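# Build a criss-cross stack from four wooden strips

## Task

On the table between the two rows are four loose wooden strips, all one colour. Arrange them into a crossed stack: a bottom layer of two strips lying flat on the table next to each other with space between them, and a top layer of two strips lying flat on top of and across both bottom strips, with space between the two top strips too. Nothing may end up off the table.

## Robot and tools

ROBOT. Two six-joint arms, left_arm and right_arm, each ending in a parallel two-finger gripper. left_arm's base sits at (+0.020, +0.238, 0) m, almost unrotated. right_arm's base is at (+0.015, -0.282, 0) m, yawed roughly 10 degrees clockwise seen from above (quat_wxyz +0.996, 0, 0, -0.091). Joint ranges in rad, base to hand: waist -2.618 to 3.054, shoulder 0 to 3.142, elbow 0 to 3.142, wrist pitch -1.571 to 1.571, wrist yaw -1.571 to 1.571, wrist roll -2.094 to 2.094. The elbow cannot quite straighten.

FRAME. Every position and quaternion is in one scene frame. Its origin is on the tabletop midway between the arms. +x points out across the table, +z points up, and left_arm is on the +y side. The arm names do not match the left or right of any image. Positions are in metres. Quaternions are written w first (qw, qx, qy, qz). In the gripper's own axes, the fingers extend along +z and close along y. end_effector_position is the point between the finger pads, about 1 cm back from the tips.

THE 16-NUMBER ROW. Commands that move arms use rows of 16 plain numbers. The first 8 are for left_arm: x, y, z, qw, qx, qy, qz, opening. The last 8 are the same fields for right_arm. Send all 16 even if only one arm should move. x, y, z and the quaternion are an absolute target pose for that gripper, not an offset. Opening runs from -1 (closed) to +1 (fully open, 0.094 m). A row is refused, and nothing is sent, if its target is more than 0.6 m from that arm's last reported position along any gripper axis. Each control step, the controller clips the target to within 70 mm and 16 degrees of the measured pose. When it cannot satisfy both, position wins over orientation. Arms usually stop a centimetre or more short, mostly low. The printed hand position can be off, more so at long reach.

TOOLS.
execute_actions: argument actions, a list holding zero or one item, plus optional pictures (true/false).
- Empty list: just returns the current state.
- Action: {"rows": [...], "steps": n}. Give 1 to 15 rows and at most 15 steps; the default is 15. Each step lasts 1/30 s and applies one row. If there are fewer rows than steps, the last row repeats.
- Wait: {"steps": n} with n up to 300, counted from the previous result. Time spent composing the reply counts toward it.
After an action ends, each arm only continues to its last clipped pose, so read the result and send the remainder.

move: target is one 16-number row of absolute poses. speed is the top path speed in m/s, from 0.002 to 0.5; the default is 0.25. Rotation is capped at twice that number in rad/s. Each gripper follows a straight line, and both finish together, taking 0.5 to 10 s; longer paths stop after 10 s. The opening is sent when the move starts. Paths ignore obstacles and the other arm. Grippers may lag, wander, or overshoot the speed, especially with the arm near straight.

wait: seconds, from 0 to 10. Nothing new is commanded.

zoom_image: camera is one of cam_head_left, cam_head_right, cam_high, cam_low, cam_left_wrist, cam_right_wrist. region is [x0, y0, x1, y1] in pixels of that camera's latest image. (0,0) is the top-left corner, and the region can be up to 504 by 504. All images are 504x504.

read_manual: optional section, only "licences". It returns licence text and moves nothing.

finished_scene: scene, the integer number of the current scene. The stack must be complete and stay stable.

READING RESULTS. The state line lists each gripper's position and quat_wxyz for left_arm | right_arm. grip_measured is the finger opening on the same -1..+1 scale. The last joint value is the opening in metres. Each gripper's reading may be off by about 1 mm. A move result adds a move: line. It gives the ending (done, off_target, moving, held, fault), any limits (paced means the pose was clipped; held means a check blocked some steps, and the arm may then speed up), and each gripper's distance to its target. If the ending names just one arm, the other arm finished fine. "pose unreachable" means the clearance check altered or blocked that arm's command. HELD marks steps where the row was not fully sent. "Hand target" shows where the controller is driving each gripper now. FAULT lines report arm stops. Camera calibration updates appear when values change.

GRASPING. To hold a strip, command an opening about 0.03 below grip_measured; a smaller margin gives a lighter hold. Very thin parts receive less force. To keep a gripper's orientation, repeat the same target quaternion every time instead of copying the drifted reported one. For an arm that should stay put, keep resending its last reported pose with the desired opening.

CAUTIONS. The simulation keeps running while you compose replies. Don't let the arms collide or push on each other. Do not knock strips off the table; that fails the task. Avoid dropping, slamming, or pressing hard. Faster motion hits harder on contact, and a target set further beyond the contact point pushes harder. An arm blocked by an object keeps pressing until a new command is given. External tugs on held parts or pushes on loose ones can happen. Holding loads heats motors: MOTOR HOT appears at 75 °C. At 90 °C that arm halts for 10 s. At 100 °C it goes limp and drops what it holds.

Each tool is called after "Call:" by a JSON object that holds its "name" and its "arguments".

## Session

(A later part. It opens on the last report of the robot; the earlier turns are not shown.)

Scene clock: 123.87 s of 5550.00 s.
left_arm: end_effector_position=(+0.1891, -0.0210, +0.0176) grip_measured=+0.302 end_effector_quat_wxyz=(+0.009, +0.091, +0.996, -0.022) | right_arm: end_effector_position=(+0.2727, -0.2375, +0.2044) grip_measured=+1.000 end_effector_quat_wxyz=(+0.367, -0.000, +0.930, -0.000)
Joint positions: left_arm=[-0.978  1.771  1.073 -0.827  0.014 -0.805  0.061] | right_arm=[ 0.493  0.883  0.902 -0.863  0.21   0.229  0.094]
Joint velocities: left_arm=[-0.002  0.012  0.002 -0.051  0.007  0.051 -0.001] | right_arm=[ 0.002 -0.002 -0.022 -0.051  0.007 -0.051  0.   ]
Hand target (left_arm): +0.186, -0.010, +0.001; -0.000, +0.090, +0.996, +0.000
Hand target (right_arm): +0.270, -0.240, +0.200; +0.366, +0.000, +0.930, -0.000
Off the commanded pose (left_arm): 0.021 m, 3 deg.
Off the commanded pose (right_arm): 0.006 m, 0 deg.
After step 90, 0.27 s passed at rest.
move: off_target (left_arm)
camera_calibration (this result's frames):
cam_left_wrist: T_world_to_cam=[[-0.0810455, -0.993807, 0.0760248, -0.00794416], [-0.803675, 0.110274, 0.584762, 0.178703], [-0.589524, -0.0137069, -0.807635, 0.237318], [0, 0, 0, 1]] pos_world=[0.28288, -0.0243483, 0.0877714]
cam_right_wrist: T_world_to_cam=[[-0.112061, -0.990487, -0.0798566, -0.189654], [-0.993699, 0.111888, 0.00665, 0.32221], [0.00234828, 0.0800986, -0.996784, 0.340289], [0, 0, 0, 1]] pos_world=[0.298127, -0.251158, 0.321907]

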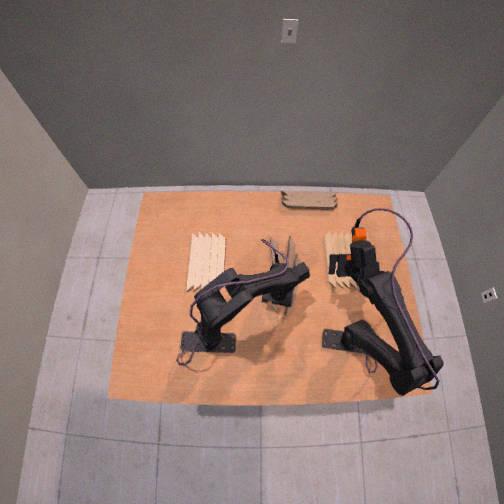

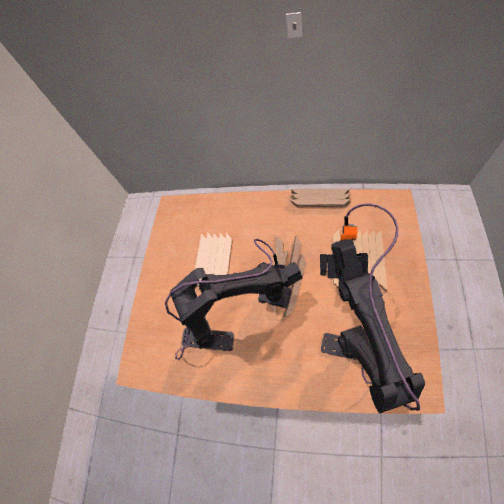

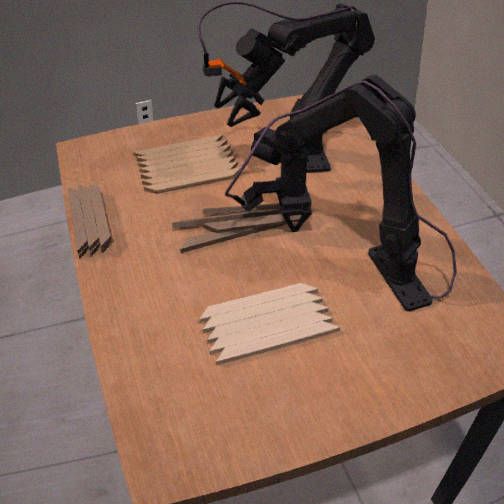

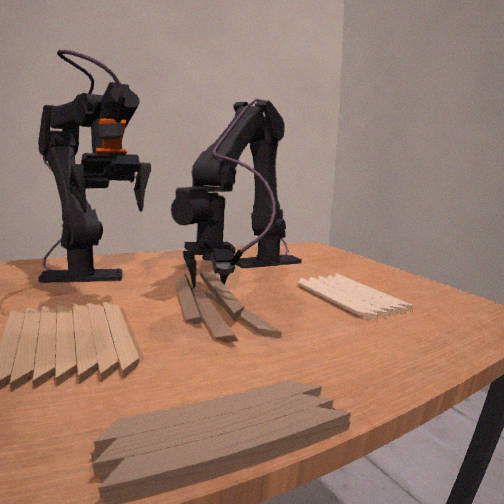

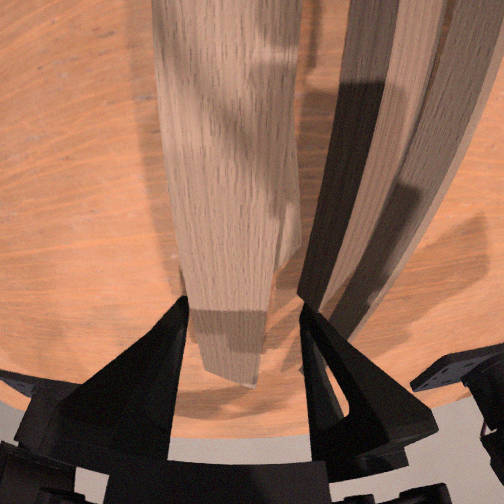

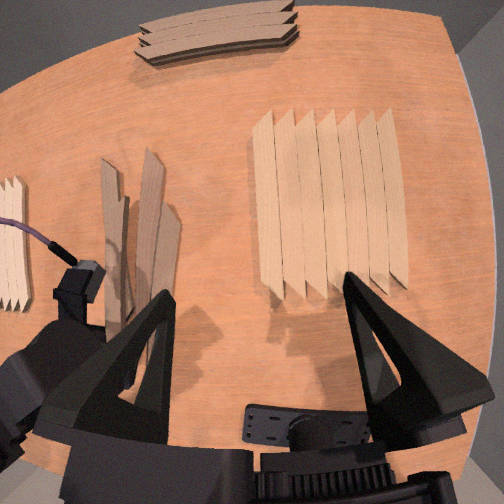

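Call:
{"name": "move", "arguments": {"target": [0.187, -0.014, 0.010, 0, 0.0898, 0.996, 0, -0.6, 0.27, -0.24, 0.2, 0.3665, 0, 0.9304, 0, 1], "speed": 0.03}}

Scene clock: 127.57 s of 5550.00 s.
left_arm: end_effector_position=(+0.1885, -0.0197, +0.0176) grip_measured=-0.454 end_effector_quat_wxyz=(+0.007, +0.091, +0.996, -0.019) | right_arm: end_effector_position=(+0.2727, -0.2375, +0.2044) grip_measured=+1.000 end_effector_quat_wxyz=(+0.367, -0.000, +0.930, -0.000)
Joint positions: left_arm=[-0.978  1.771  1.073 -0.833  0.013 -0.804  0.026] | right_arm=[ 0.493  0.883  0.902 -0.863  0.21   0.229  0.094]
Joint velocities: left_arm=[-0.007 -0.017 -0.007 -0.037 -0.051  0.022 -0.001] | right_arm=[-0.002 -0.007  0.007 -0.022 -0.081  0.022  0.   ]
Hand target (left_arm): +0.187, -0.014, +0.010; -0.000, +0.090, +0.996, -0.000
Hand target (right_arm): +0.270, -0.240, +0.200; +0.366, +0.000, +0.930, -0.000
Off the commanded pose (left_arm): 0.010 m, 2 deg.
Off the commanded pose (right_arm): 0.006 m, 0 deg.
move: done
camera_calibration (this result's frames):
cam_left_wrist: T_world_to_cam=[[-0.0812157, -0.994177, 0.0708259, -0.00658303], [-0.802358, 0.107372, 0.587105, 0.177756], [-0.591291, -0.00914556, -0.806406, 0.237325], [0, 0, 0, 1]] pos_world=[0.282418, -0.0234602, 0.0874853]
cam_right_wrist: T_world_to_cam=[[-0.112061, -0.990487, -0.0798566, -0.189654], [-0.993699, 0.111888, 0.00665, 0.32221], [0.00234828, 0.0800986, -0.996784, 0.340289], [0, 0, 0, 1]] pos_world=[0.298127, -0.251158, 0.321907]

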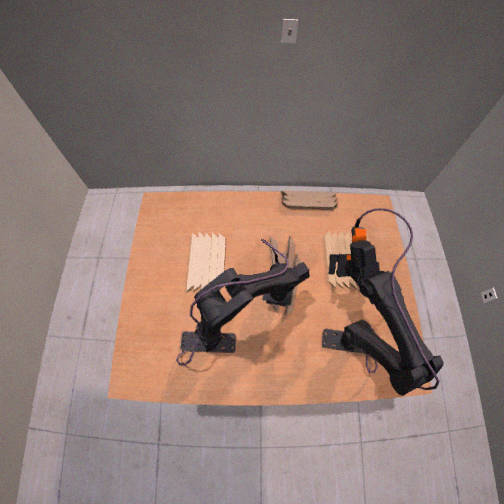

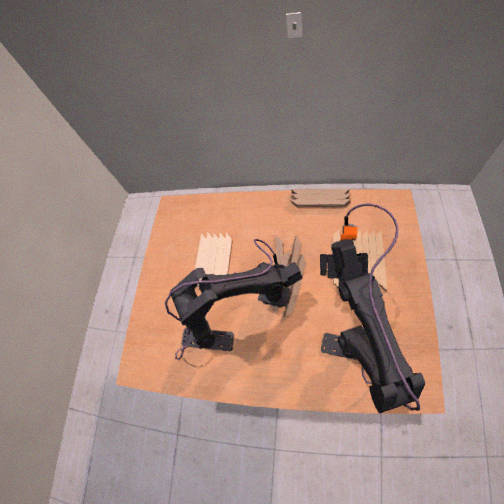

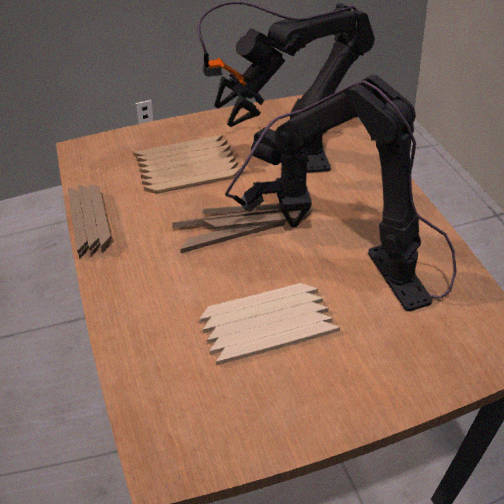

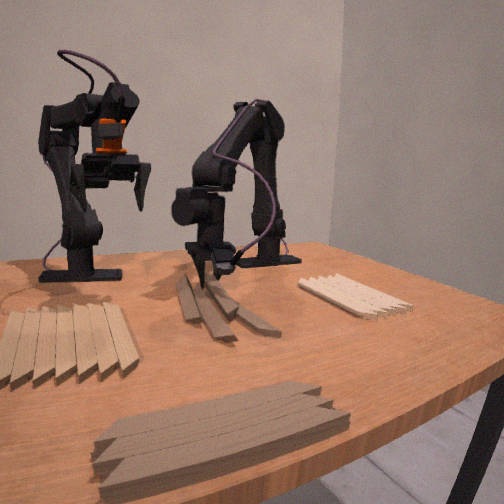

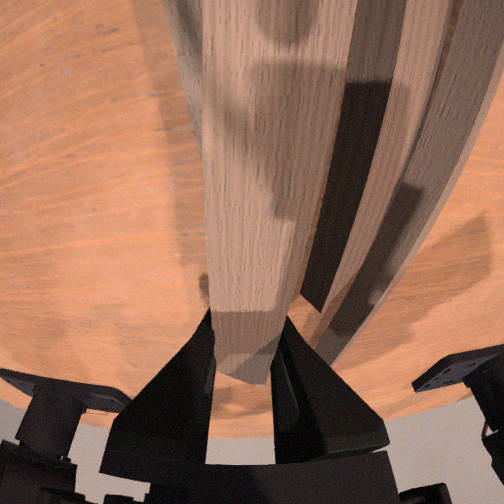

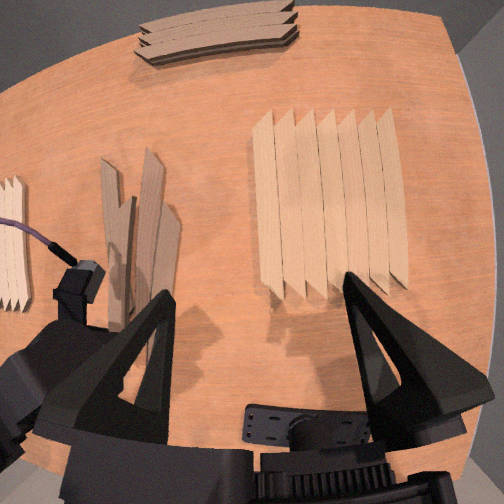

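Call:
{"name": "move", "arguments": {"target": [0.187, -0.014, 0.08, 0, 0.0898, 0.996, 0, -0.5, 0.27, -0.24, 0.2, 0.3665, 0, 0.9304, 0, 1], "speed": 0.08}}

Scene clock: 131.23 s of 5550.00 s.
left_arm: end_effector_position=(+0.1787, -0.0050, +0.0631) grip_measured=-0.454 end_effector_quat_wxyz=(-0.023, +0.091, +0.995, +0.018) | right_arm: end_effector_position=(+0.2727, -0.2375, +0.2044) grip_measured=+1.000 end_effector_quat_wxyz=(+0.367, -0.001, +0.930, -0.000)
Joint positions: left_arm=[-0.978  1.731  1.217 -1.114  0.013 -0.804  0.026] | right_arm=[ 0.493  0.883  0.902 -0.863  0.21   0.229  0.094]
Joint velocities: left_arm=[ 0.002 -0.007  0.002 -0.037 -0.007 -0.007 -0.   ] | right_arm=[-0.002 -0.012  0.002  0.022 -0.007 -0.066  0.   ]
Hand target (left_arm): +0.186, -0.012, +0.080; -0.000, +0.090, +0.996, -0.000
Hand target (right_arm): +0.270, -0.240, +0.200; +0.366, -0.000, +0.930, -0.000
Off the commanded pose (left_arm): 0.021 m, 3 deg.
Off the commanded pose (right_arm): 0.006 m, 0 deg.
move: off_target (left_arm)
camera_calibration (this result's frames):
cam_left_wrist: T_world_to_cam=[[-0.0794636, -0.996828, -0.00450694, 0.00847897], [-0.770062, 0.0585144, 0.635279, 0.132553], [-0.633, 0.0539522, -0.772269, 0.274053], [0, 0, 0, 1]] pos_world=[0.276224, -0.01409, 0.127473]
cam_right_wrist: T_world_to_cam=[[-0.111785, -0.990539, -0.0795986, -0.189794], [-0.99373, 0.111613, 0.00662087, 0.322159], [0.00232602, 0.0798396, -0.996805, 0.340238], [0, 0, 0, 1]] pos_world=[0.298131, -0.25112, 0.321911]

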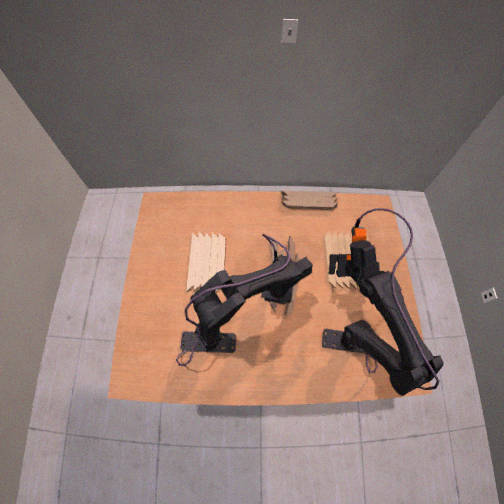

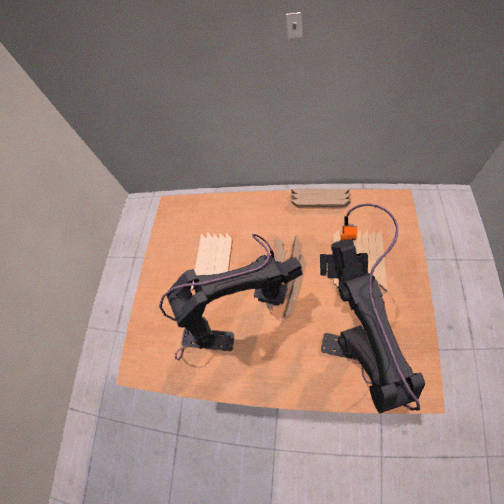

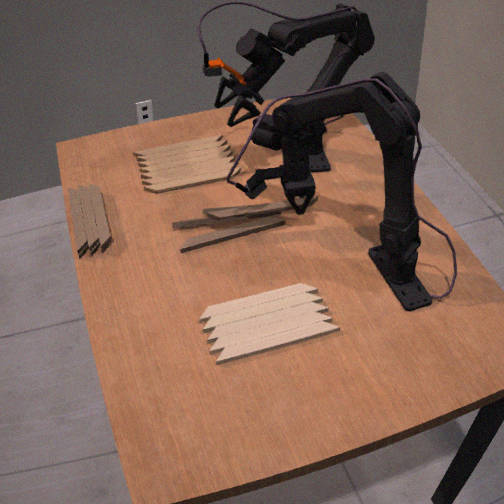

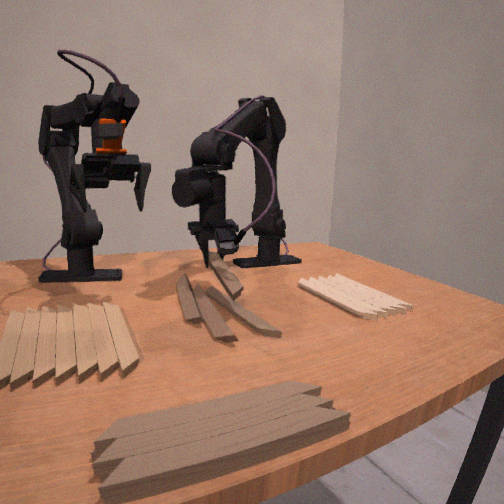

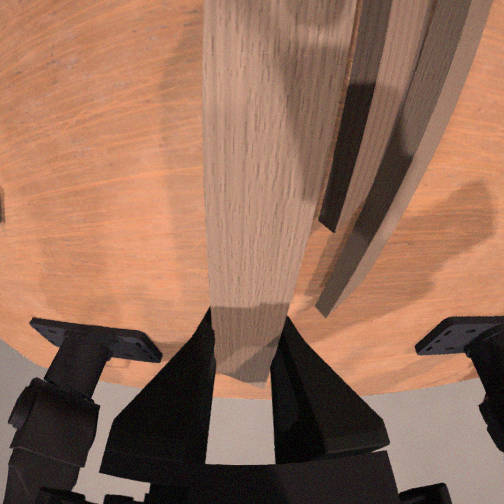

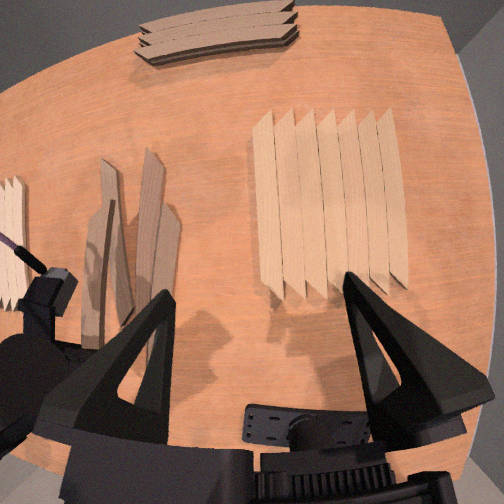

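Call:
{"name": "move", "arguments": {"target": [0.235, 0.08, 0.06, 0, 0, 1, 0, -0.5, 0.27, -0.24, 0.2, 0.3665, 0, 0.9304, 0, 1], "speed": 0.1}}

Scene clock: 135.90 s of 5550.00 s.
left_arm: end_effector_position=(+0.2339, +0.0800, +0.0559) grip_measured=-0.454 end_effector_quat_wxyz=(-0.012, -0.001, +1.000, +0.009) | right_arm: end_effector_position=(+0.2727, -0.2375, +0.2044) grip_measured=+1.000 end_effector_quat_wxyz=(+0.367, -0.001, +0.930, -0.000)
Joint positions: left_arm=[-0.631  1.624  1.069 -1.045 -0.001 -0.642  0.026] | right_arm=[ 0.493  0.883  0.902 -0.863  0.21   0.229  0.094]
Joint velocities: left_arm=[-0.022 -0.022  0.027 -0.081  0.007  0.007  0.001] | right_arm=[ 0.002 -0.007 -0.012 -0.007 -0.037 -0.007  0.   ]
Hand target (left_arm): +0.236, +0.083, +0.060; +0.005, -0.000, +1.000, +0.006
Hand target (right_arm): +0.270, -0.240, +0.200; +0.366, +0.000, +0.930, -0.000
Off the commanded pose (left_arm): 0.004 m, 2 deg.
Off the commanded pose (right_arm): 0.006 m, 0 deg.
After step 90, 0.23 s passed at rest.
move: done
camera_calibration (this result's frames):
cam_left_wrist: T_world_to_cam=[[0.104367, -0.99447, 0.0117406, 0.0534212], [-0.783545, -0.0749491, 0.616797, 0.189545], [-0.612506, -0.0735725, -0.787034, 0.305012], [0, 0, 0, 1]] pos_world=[0.329764, 0.0897725, 0.122516]
cam_right_wrist: T_world_to_cam=[[-0.111785, -0.990539, -0.0795986, -0.189794], [-0.99373, 0.111613, 0.00662087, 0.322159], [0.00232602, 0.0798396, -0.996805, 0.340238], [0, 0, 0, 1]] pos_world=[0.298131, -0.25112, 0.321911]

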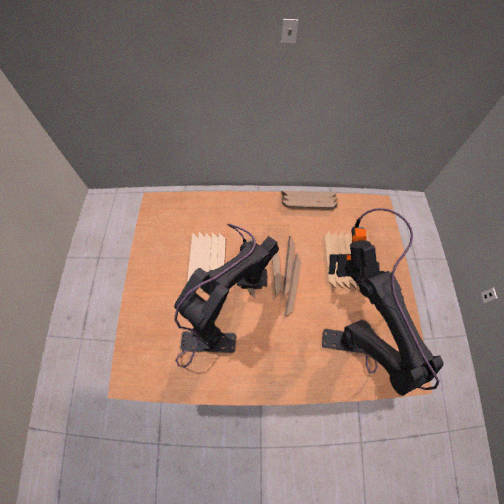

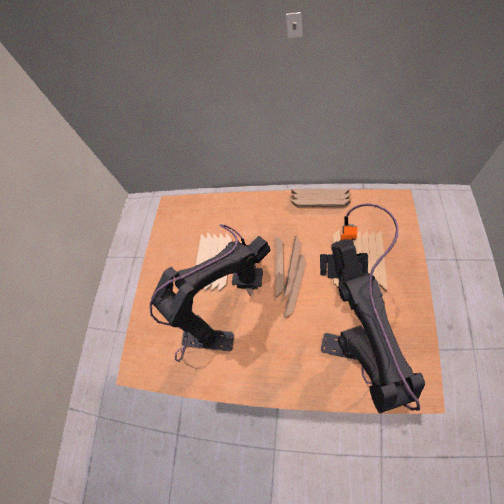

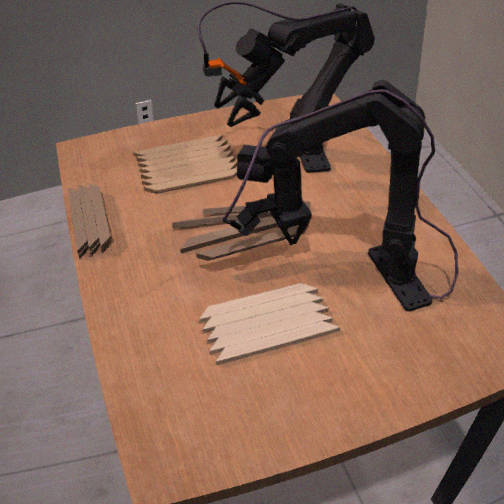

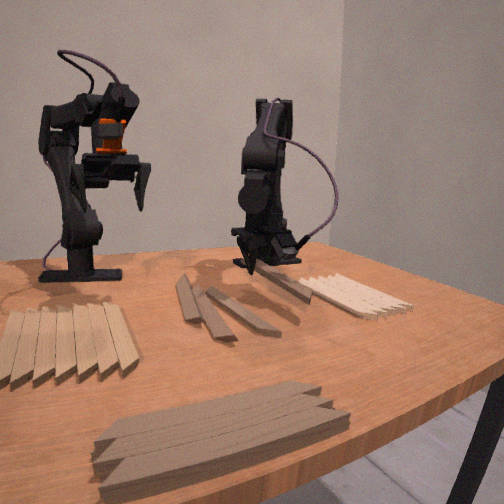

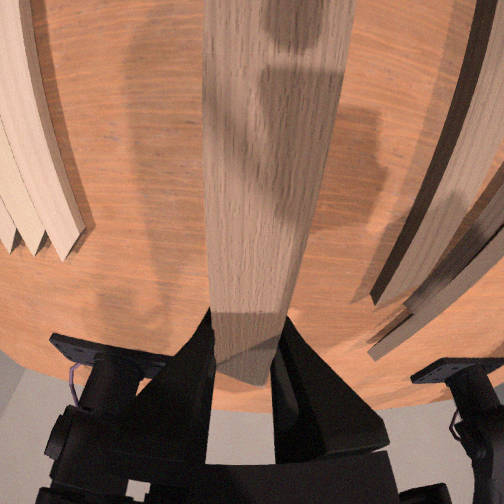

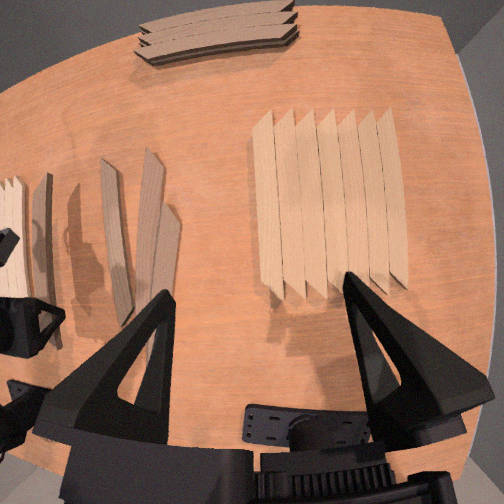

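Call:
{"name": "move", "arguments": {"target": [0.235, 0.08, 0.016, 0, 0, 1, 0, -0.5, 0.27, -0.24, 0.2, 0.3665, 0, 0.9304, 0, 1], "speed": 0.04}}

Scene clock: 139.33 s of 5550.00 s.
left_arm: end_effector_position=(+0.2379, +0.0770, +0.0228) grip_measured=-0.454 end_effector_quat_wxyz=(+0.005, +0.000, +1.000, -0.004) | right_arm: end_effector_position=(+0.2727, -0.2375, +0.2044) grip_measured=+1.000 end_effector_quat_wxyz=(+0.367, -0.001, +0.930, -0.000)
Joint positions: left_arm=[-0.631  1.653  0.959 -0.864 -0.001 -0.64   0.026] | right_arm=[ 0.493  0.883  0.902 -0.863  0.21   0.229  0.094]
Joint velocities: left_arm=[-0.002  0.017  0.002  0.007 -0.037 -0.022  0.001] | right_arm=[-0.002  0.007  0.002 -0.007  0.007  0.007  0.   ]
Hand target (left_arm): +0.236, +0.079, +0.016; +0.000, +0.000, +1.000, +0.000
Hand target (right_arm): +0.270, -0.240, +0.200; +0.366, +0.000, +0.930, -0.000
Off the commanded pose (left_arm): 0.008 m, 1 deg.
Off the commanded pose (right_arm): 0.006 m, 0 deg.
move: done
camera_calibration (this result's frames):
cam_left_wrist: T_world_to_cam=[[0.100826, -0.994084, 0.0403854, 0.0506143], [-0.804237, -0.0575401, 0.591516, 0.216978], [-0.585693, -0.0921198, -0.805281, 0.276681], [0, 0, 0, 1]] pos_world=[0.331449, 0.0882876, 0.0924154]
cam_right_wrist: T_world_to_cam=[[-0.111785, -0.990539, -0.0795986, -0.189794], [-0.99373, 0.111613, 0.00662087, 0.322159], [0.00232602, 0.0798396, -0.996805, 0.340238], [0, 0, 0, 1]] pos_world=[0.298131, -0.25112, 0.321911]

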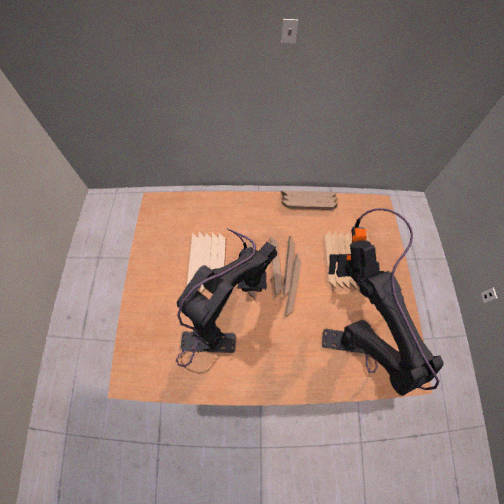

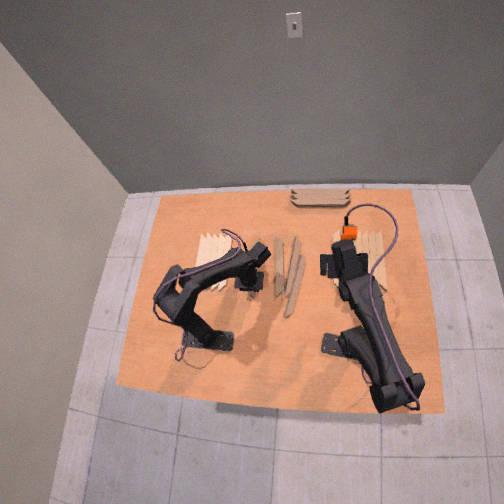

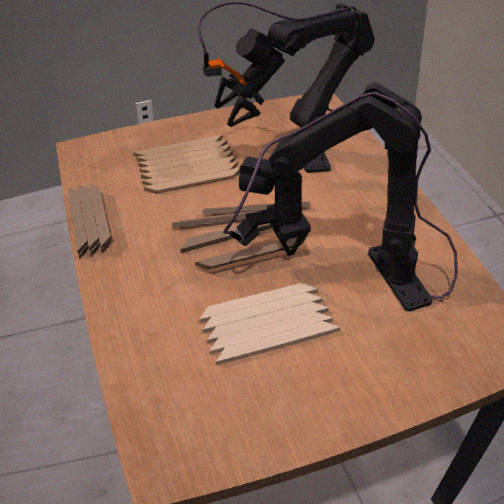

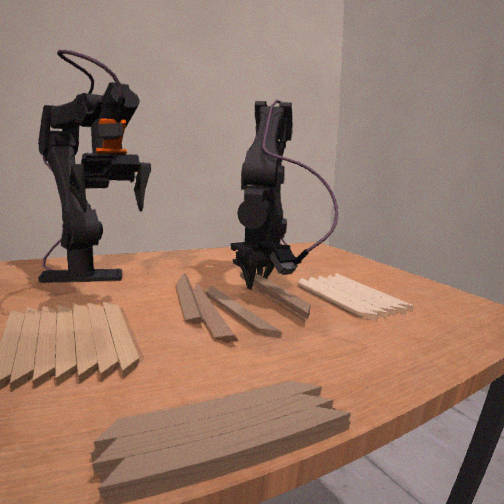

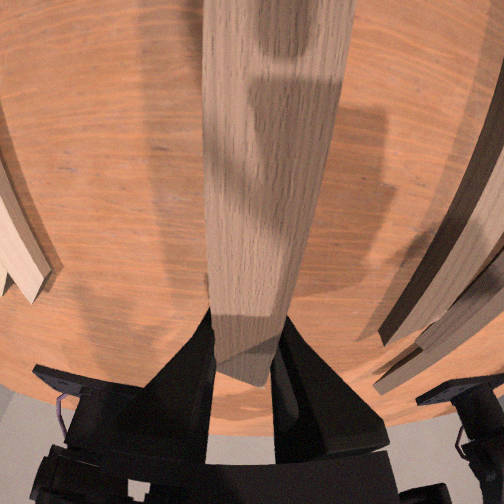

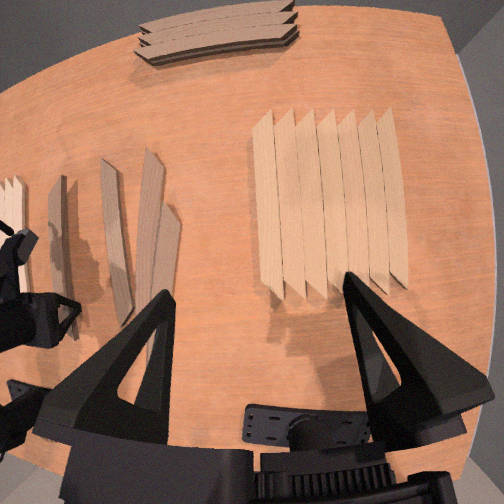

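Call:
{"name": "move", "arguments": {"target": [0.235, 0.08, 0.012, -0.035, 0, 0.9994, 0, -0.5, 0.27, -0.24, 0.2, 0.3665, 0, 0.9304, 0, 1], "speed": 0.03}}

Scene clock: 143.87 s of 5550.00 s.
left_arm: end_effector_position=(+0.2340, +0.0790, +0.0165) grip_measured=-0.454 end_effector_quat_wxyz=(-0.023, +0.001, +1.000, -0.007) | right_arm: end_effector_position=(+0.2727, -0.2375, +0.2044) grip_measured=+1.000 end_effector_quat_wxyz=(+0.367, -0.001, +0.930, -0.000)
Joint positions: left_arm=[-0.608  1.687  0.968 -0.881  0.038 -0.615  0.026] | right_arm=[ 0.493  0.883  0.902 -0.863  0.21   0.229  0.094]
Joint velocities: left_arm=[ 0.017  0.017  0.007 -0.022  0.022 -0.022 -0.   ] | right_arm=[ 0.007  0.007 -0.012 -0.022 -0.051 -0.007  0.   ]
Hand target (left_arm): +0.235, +0.080, +0.011; -0.035, -0.000, +0.999, +0.000
Hand target (right_arm): +0.270, -0.240, +0.200; +0.366, +0.000, +0.930, -0.000
Off the commanded pose (left_arm): 0.005 m, 2 deg.
Off the commanded pose (right_arm): 0.006 m, 0 deg.
move: done
camera_calibration (this result's frames):
cam_left_wrist: T_world_to_cam=[[0.101893, -0.993939, 0.0412692, 0.0529921], [-0.769855, -0.052512, 0.636055, 0.208565], [-0.630032, -0.0965811, -0.77054, 0.279655], [0, 0, 0, 1]] pos_world=[0.331357, 0.0906325, 0.0806394]
cam_right_wrist: T_world_to_cam=[[-0.111785, -0.990539, -0.0795986, -0.189794], [-0.99373, 0.111613, 0.00662087, 0.322159], [0.00232602, 0.0798396, -0.996805, 0.340238], [0, 0, 0, 1]] pos_world=[0.298131, -0.25112, 0.321911]

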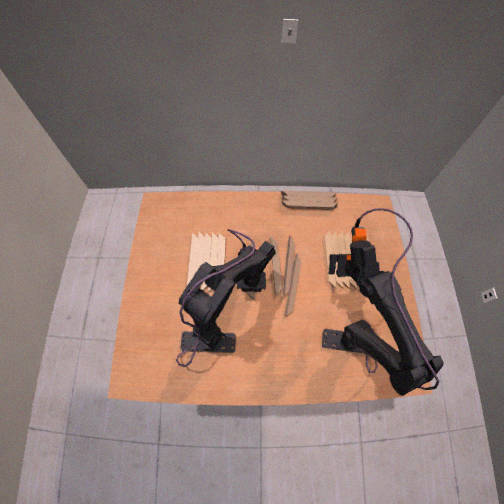

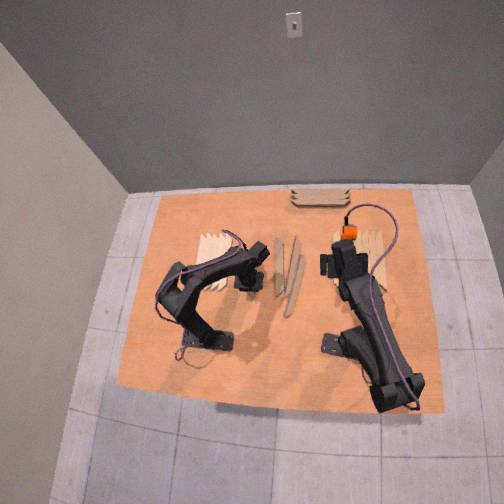

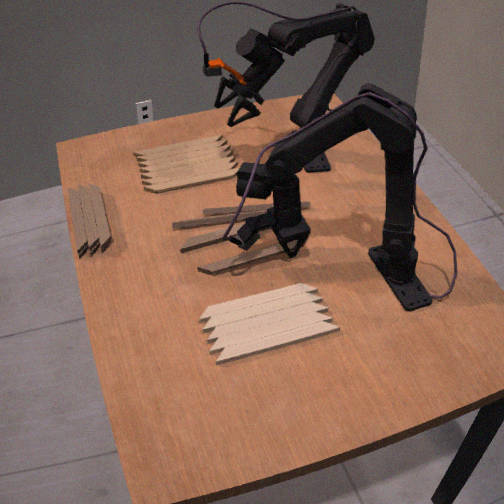

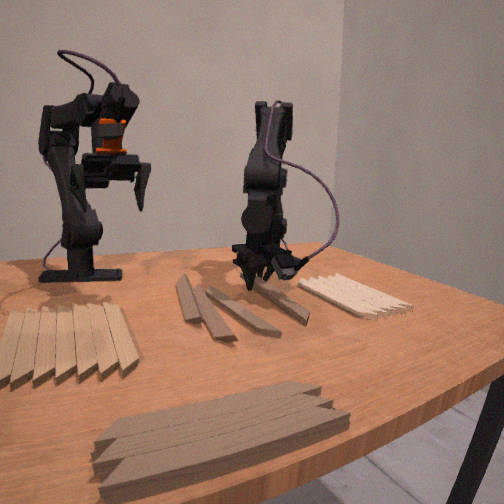

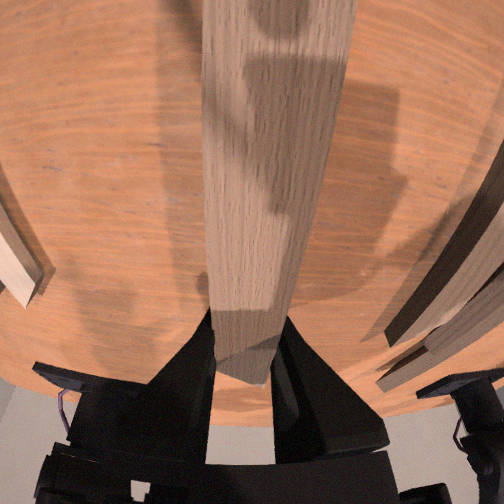

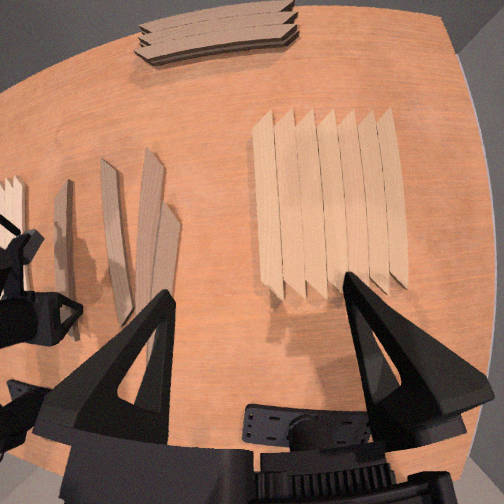

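Now it's nearly on the table. Release.

Call:
{"name": "move", "arguments": {"target": [0.235, 0.08, 0.014, -0.035, 0, 0.9994, 0, 0.2, 0.27, -0.24, 0.2, 0.3665, 0, 0.9304, 0, 1], "speed": 0.03}}

Call:
{"name": "move", "arguments": {"target": [0.2, 0.15, 0.15, 0, 0, 1, 0, 0.2, 0.28, -0.08, 0.2, 0.3665, 0, 0.9304, 0, 1], "speed": 0.15}}

Scene clock: 147.03 s of 5550.00 s.
left_arm: end_effector_position=(+0.2322, +0.0849, +0.0170) grip_measured=+0.197 end_effector_quat_wxyz=(-0.027, -0.002, +1.000, +0.004) | right_arm: end_effector_position=(+0.2727, -0.2375, +0.2044) grip_measured=+1.000 end_effector_quat_wxyz=(+0.367, -0.001, +0.930, -0.000)
Joint positions: left_arm=[-0.604  1.687  0.97  -0.903  0.024 -0.615  0.056] | right_arm=[ 0.493  0.883  0.902 -0.863  0.21   0.229  0.094]
Joint velocities: left_arm=[-0.012 -0.002  0.007  0.11  -0.007  0.022 -0.   ] | right_arm=[-0.007  0.002  0.007 -0.037  0.022 -0.007  0.   ]
Hand target (left_arm): +0.235, +0.080, +0.014; -0.035, -0.000, +0.999, -0.000
Hand target (right_arm): +0.270, -0.240, +0.200; +0.366, +0.000, +0.930, -0.000
Off the commanded pose (left_arm): 0.006 m, 1 deg.
Off the commanded pose (right_arm): 0.006 m, 0 deg.
move: done
camera_calibration (this result's frames):
cam_left_wrist: T_world_to_cam=[[0.106551, -0.994155, 0.0173863, 0.0583441], [-0.763887, -0.0706529, 0.641471, 0.207185], [-0.636494, -0.0816304, -0.76695, 0.279678], [0, 0, 0, 1]] pos_world=[0.330062, 0.0954715, 0.080581]
cam_right_wrist: T_world_to_cam=[[-0.111785, -0.990539, -0.0795986, -0.189794], [-0.99373, 0.111613, 0.00662087, 0.322159], [0.00232602, 0.0798396, -0.996805, 0.340238], [0, 0, 0, 1]] pos_world=[0.298131, -0.25112, 0.321911]

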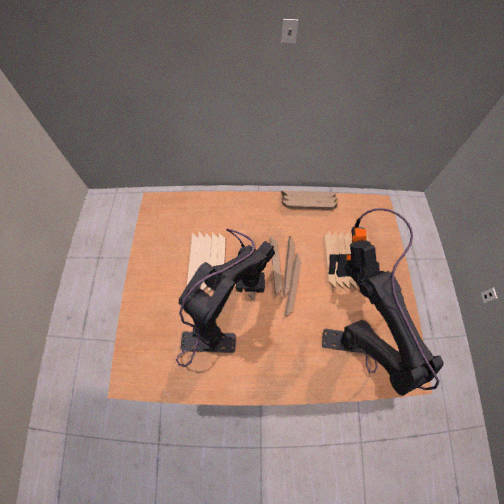

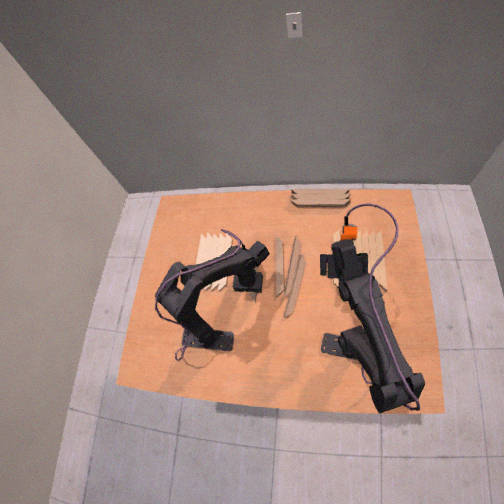

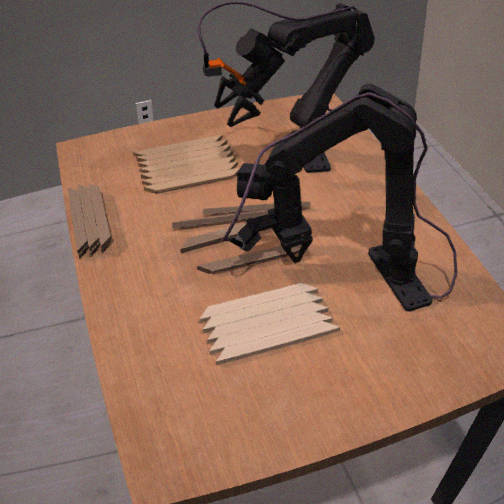

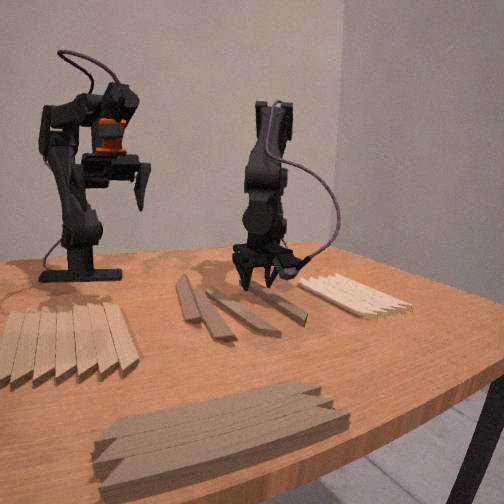

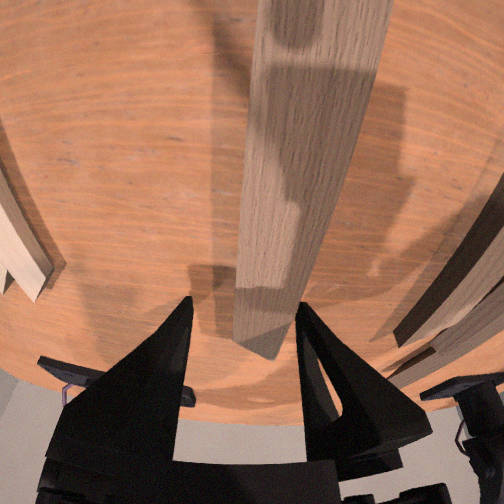

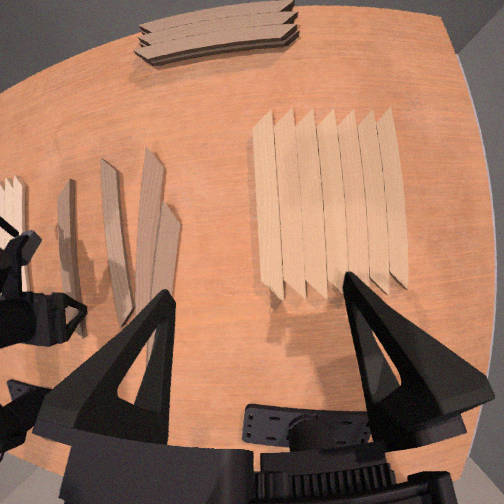

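Scene clock: 148.70 s of 5550.00 s.
left_arm: end_effector_position=(+0.1899, +0.1509, +0.1374) grip_measured=+0.198 end_effector_quat_wxyz=(-0.023, +0.001, +1.000, +0.008) | right_arm: end_effector_position=(+0.2821, -0.0815, +0.1944) grip_measured=+1.000 end_effector_quat_wxyz=(+0.362, -0.001, +0.932, +0.009)
Joint positions: left_arm=[-0.463  1.309  1.116 -1.426  0.007 -0.469  0.056] | right_arm=[ 1.111  1.34   1.145 -0.861  0.558  0.775  0.094]
Joint velocities: left_arm=[ 0.002 -0.027 -0.002 -0.022 -0.051  0.007 -0.001] | right_arm=[ 0.002 -0.017 -0.007 -0.066  0.007 -0.007  0.   ]
Hand target (left_arm): +0.196, +0.153, +0.150; +0.002, -0.000, +1.000, +0.003
Hand target (right_arm): +0.283, -0.081, +0.201; +0.366, +0.000, +0.931, +0.002
Off the commanded pose (left_arm): 0.016 m, 3 deg.
Off the commanded pose (right_arm): 0.006 m, 1 deg.
move: off_target (left_arm)
camera_calibration (this result's frames):
cam_left_wrist: T_world_to_cam=[[0.10014, -0.9949, 0.0120855, 0.128442], [-0.769236, -0.0697105, 0.635151, 0.104023], [-0.631069, -0.0729005, -0.772294, 0.348872], [0, 0, 0, 1]] pos_world=[0.287318, 0.160472, 0.201809]
cam_right_wrist: T_world_to_cam=[[-0.105316, -0.989928, -0.0946127, -0.0338474], [-0.994394, 0.103934, 0.0194356, 0.311298], [-0.0094064, 0.0961292, -0.995324, 0.322141], [0, 0, 0, 1]] pos_world=[0.309018, -0.096828, 0.311382]

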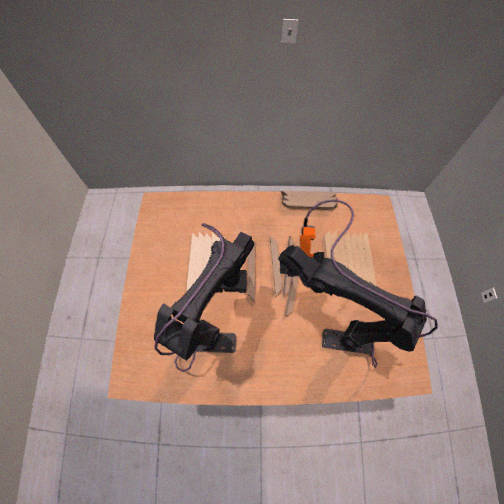

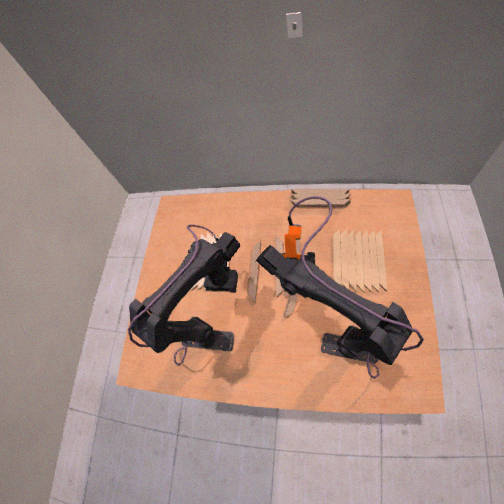

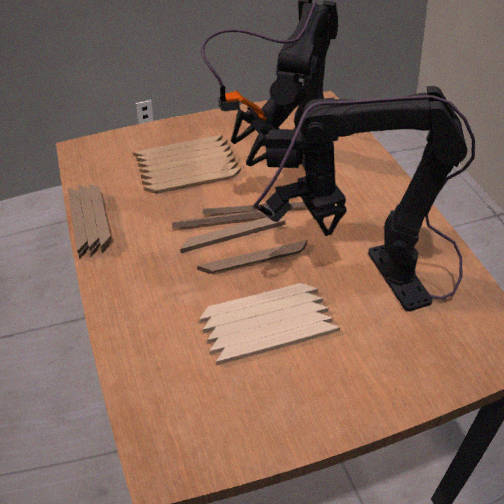

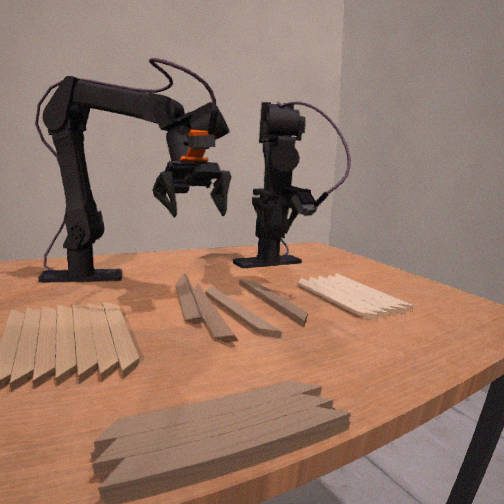

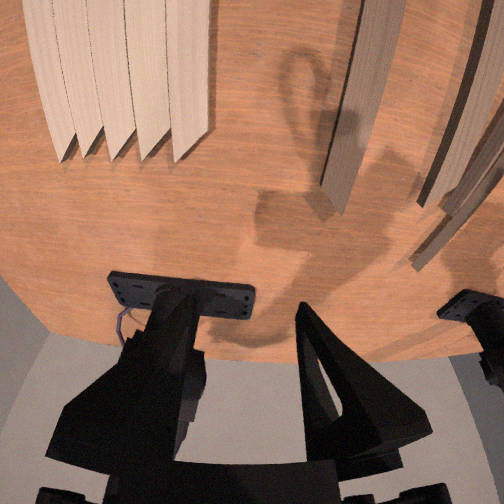

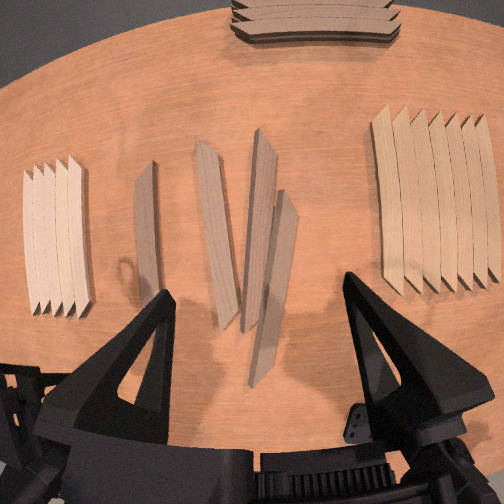

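Call:
{"name": "zoom_image", "arguments": {"camera": "cam_low", "region": [170, 265, 320, 345]}}

Call:
{"name": "zoom_image", "arguments": {"camera": "cam_high", "region": [160, 195, 320, 285]}}

Call:
{"name": "zoom_image", "arguments": {"camera": "cam_low", "region": [80, 370, 360, 504]}}

Region (170, 265, 320, 345) of cam_low's 504x504 image, scaled by 3.360, with more detail than that image has; it fills the top 269 rows of this view, and the rest is white.

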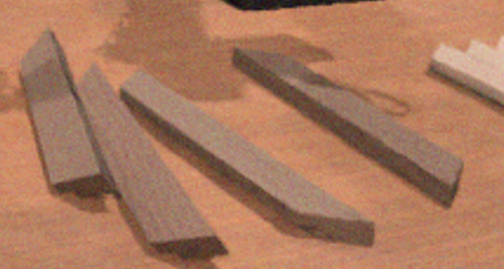

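Region (160, 195, 320, 285) of cam_high's 504x504 image, scaled by 3.150, with more detail than that image has; it fills the top 284 rows of this view, and the rest is white.

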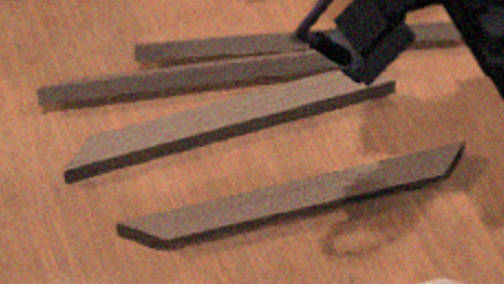

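Region (80, 370, 360, 504) of cam_low's 504x504 image, scaled by 1.800, with more detail than that image has; it fills the top 241 rows of this view, and the rest is white.

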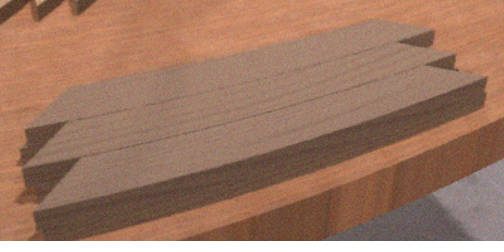

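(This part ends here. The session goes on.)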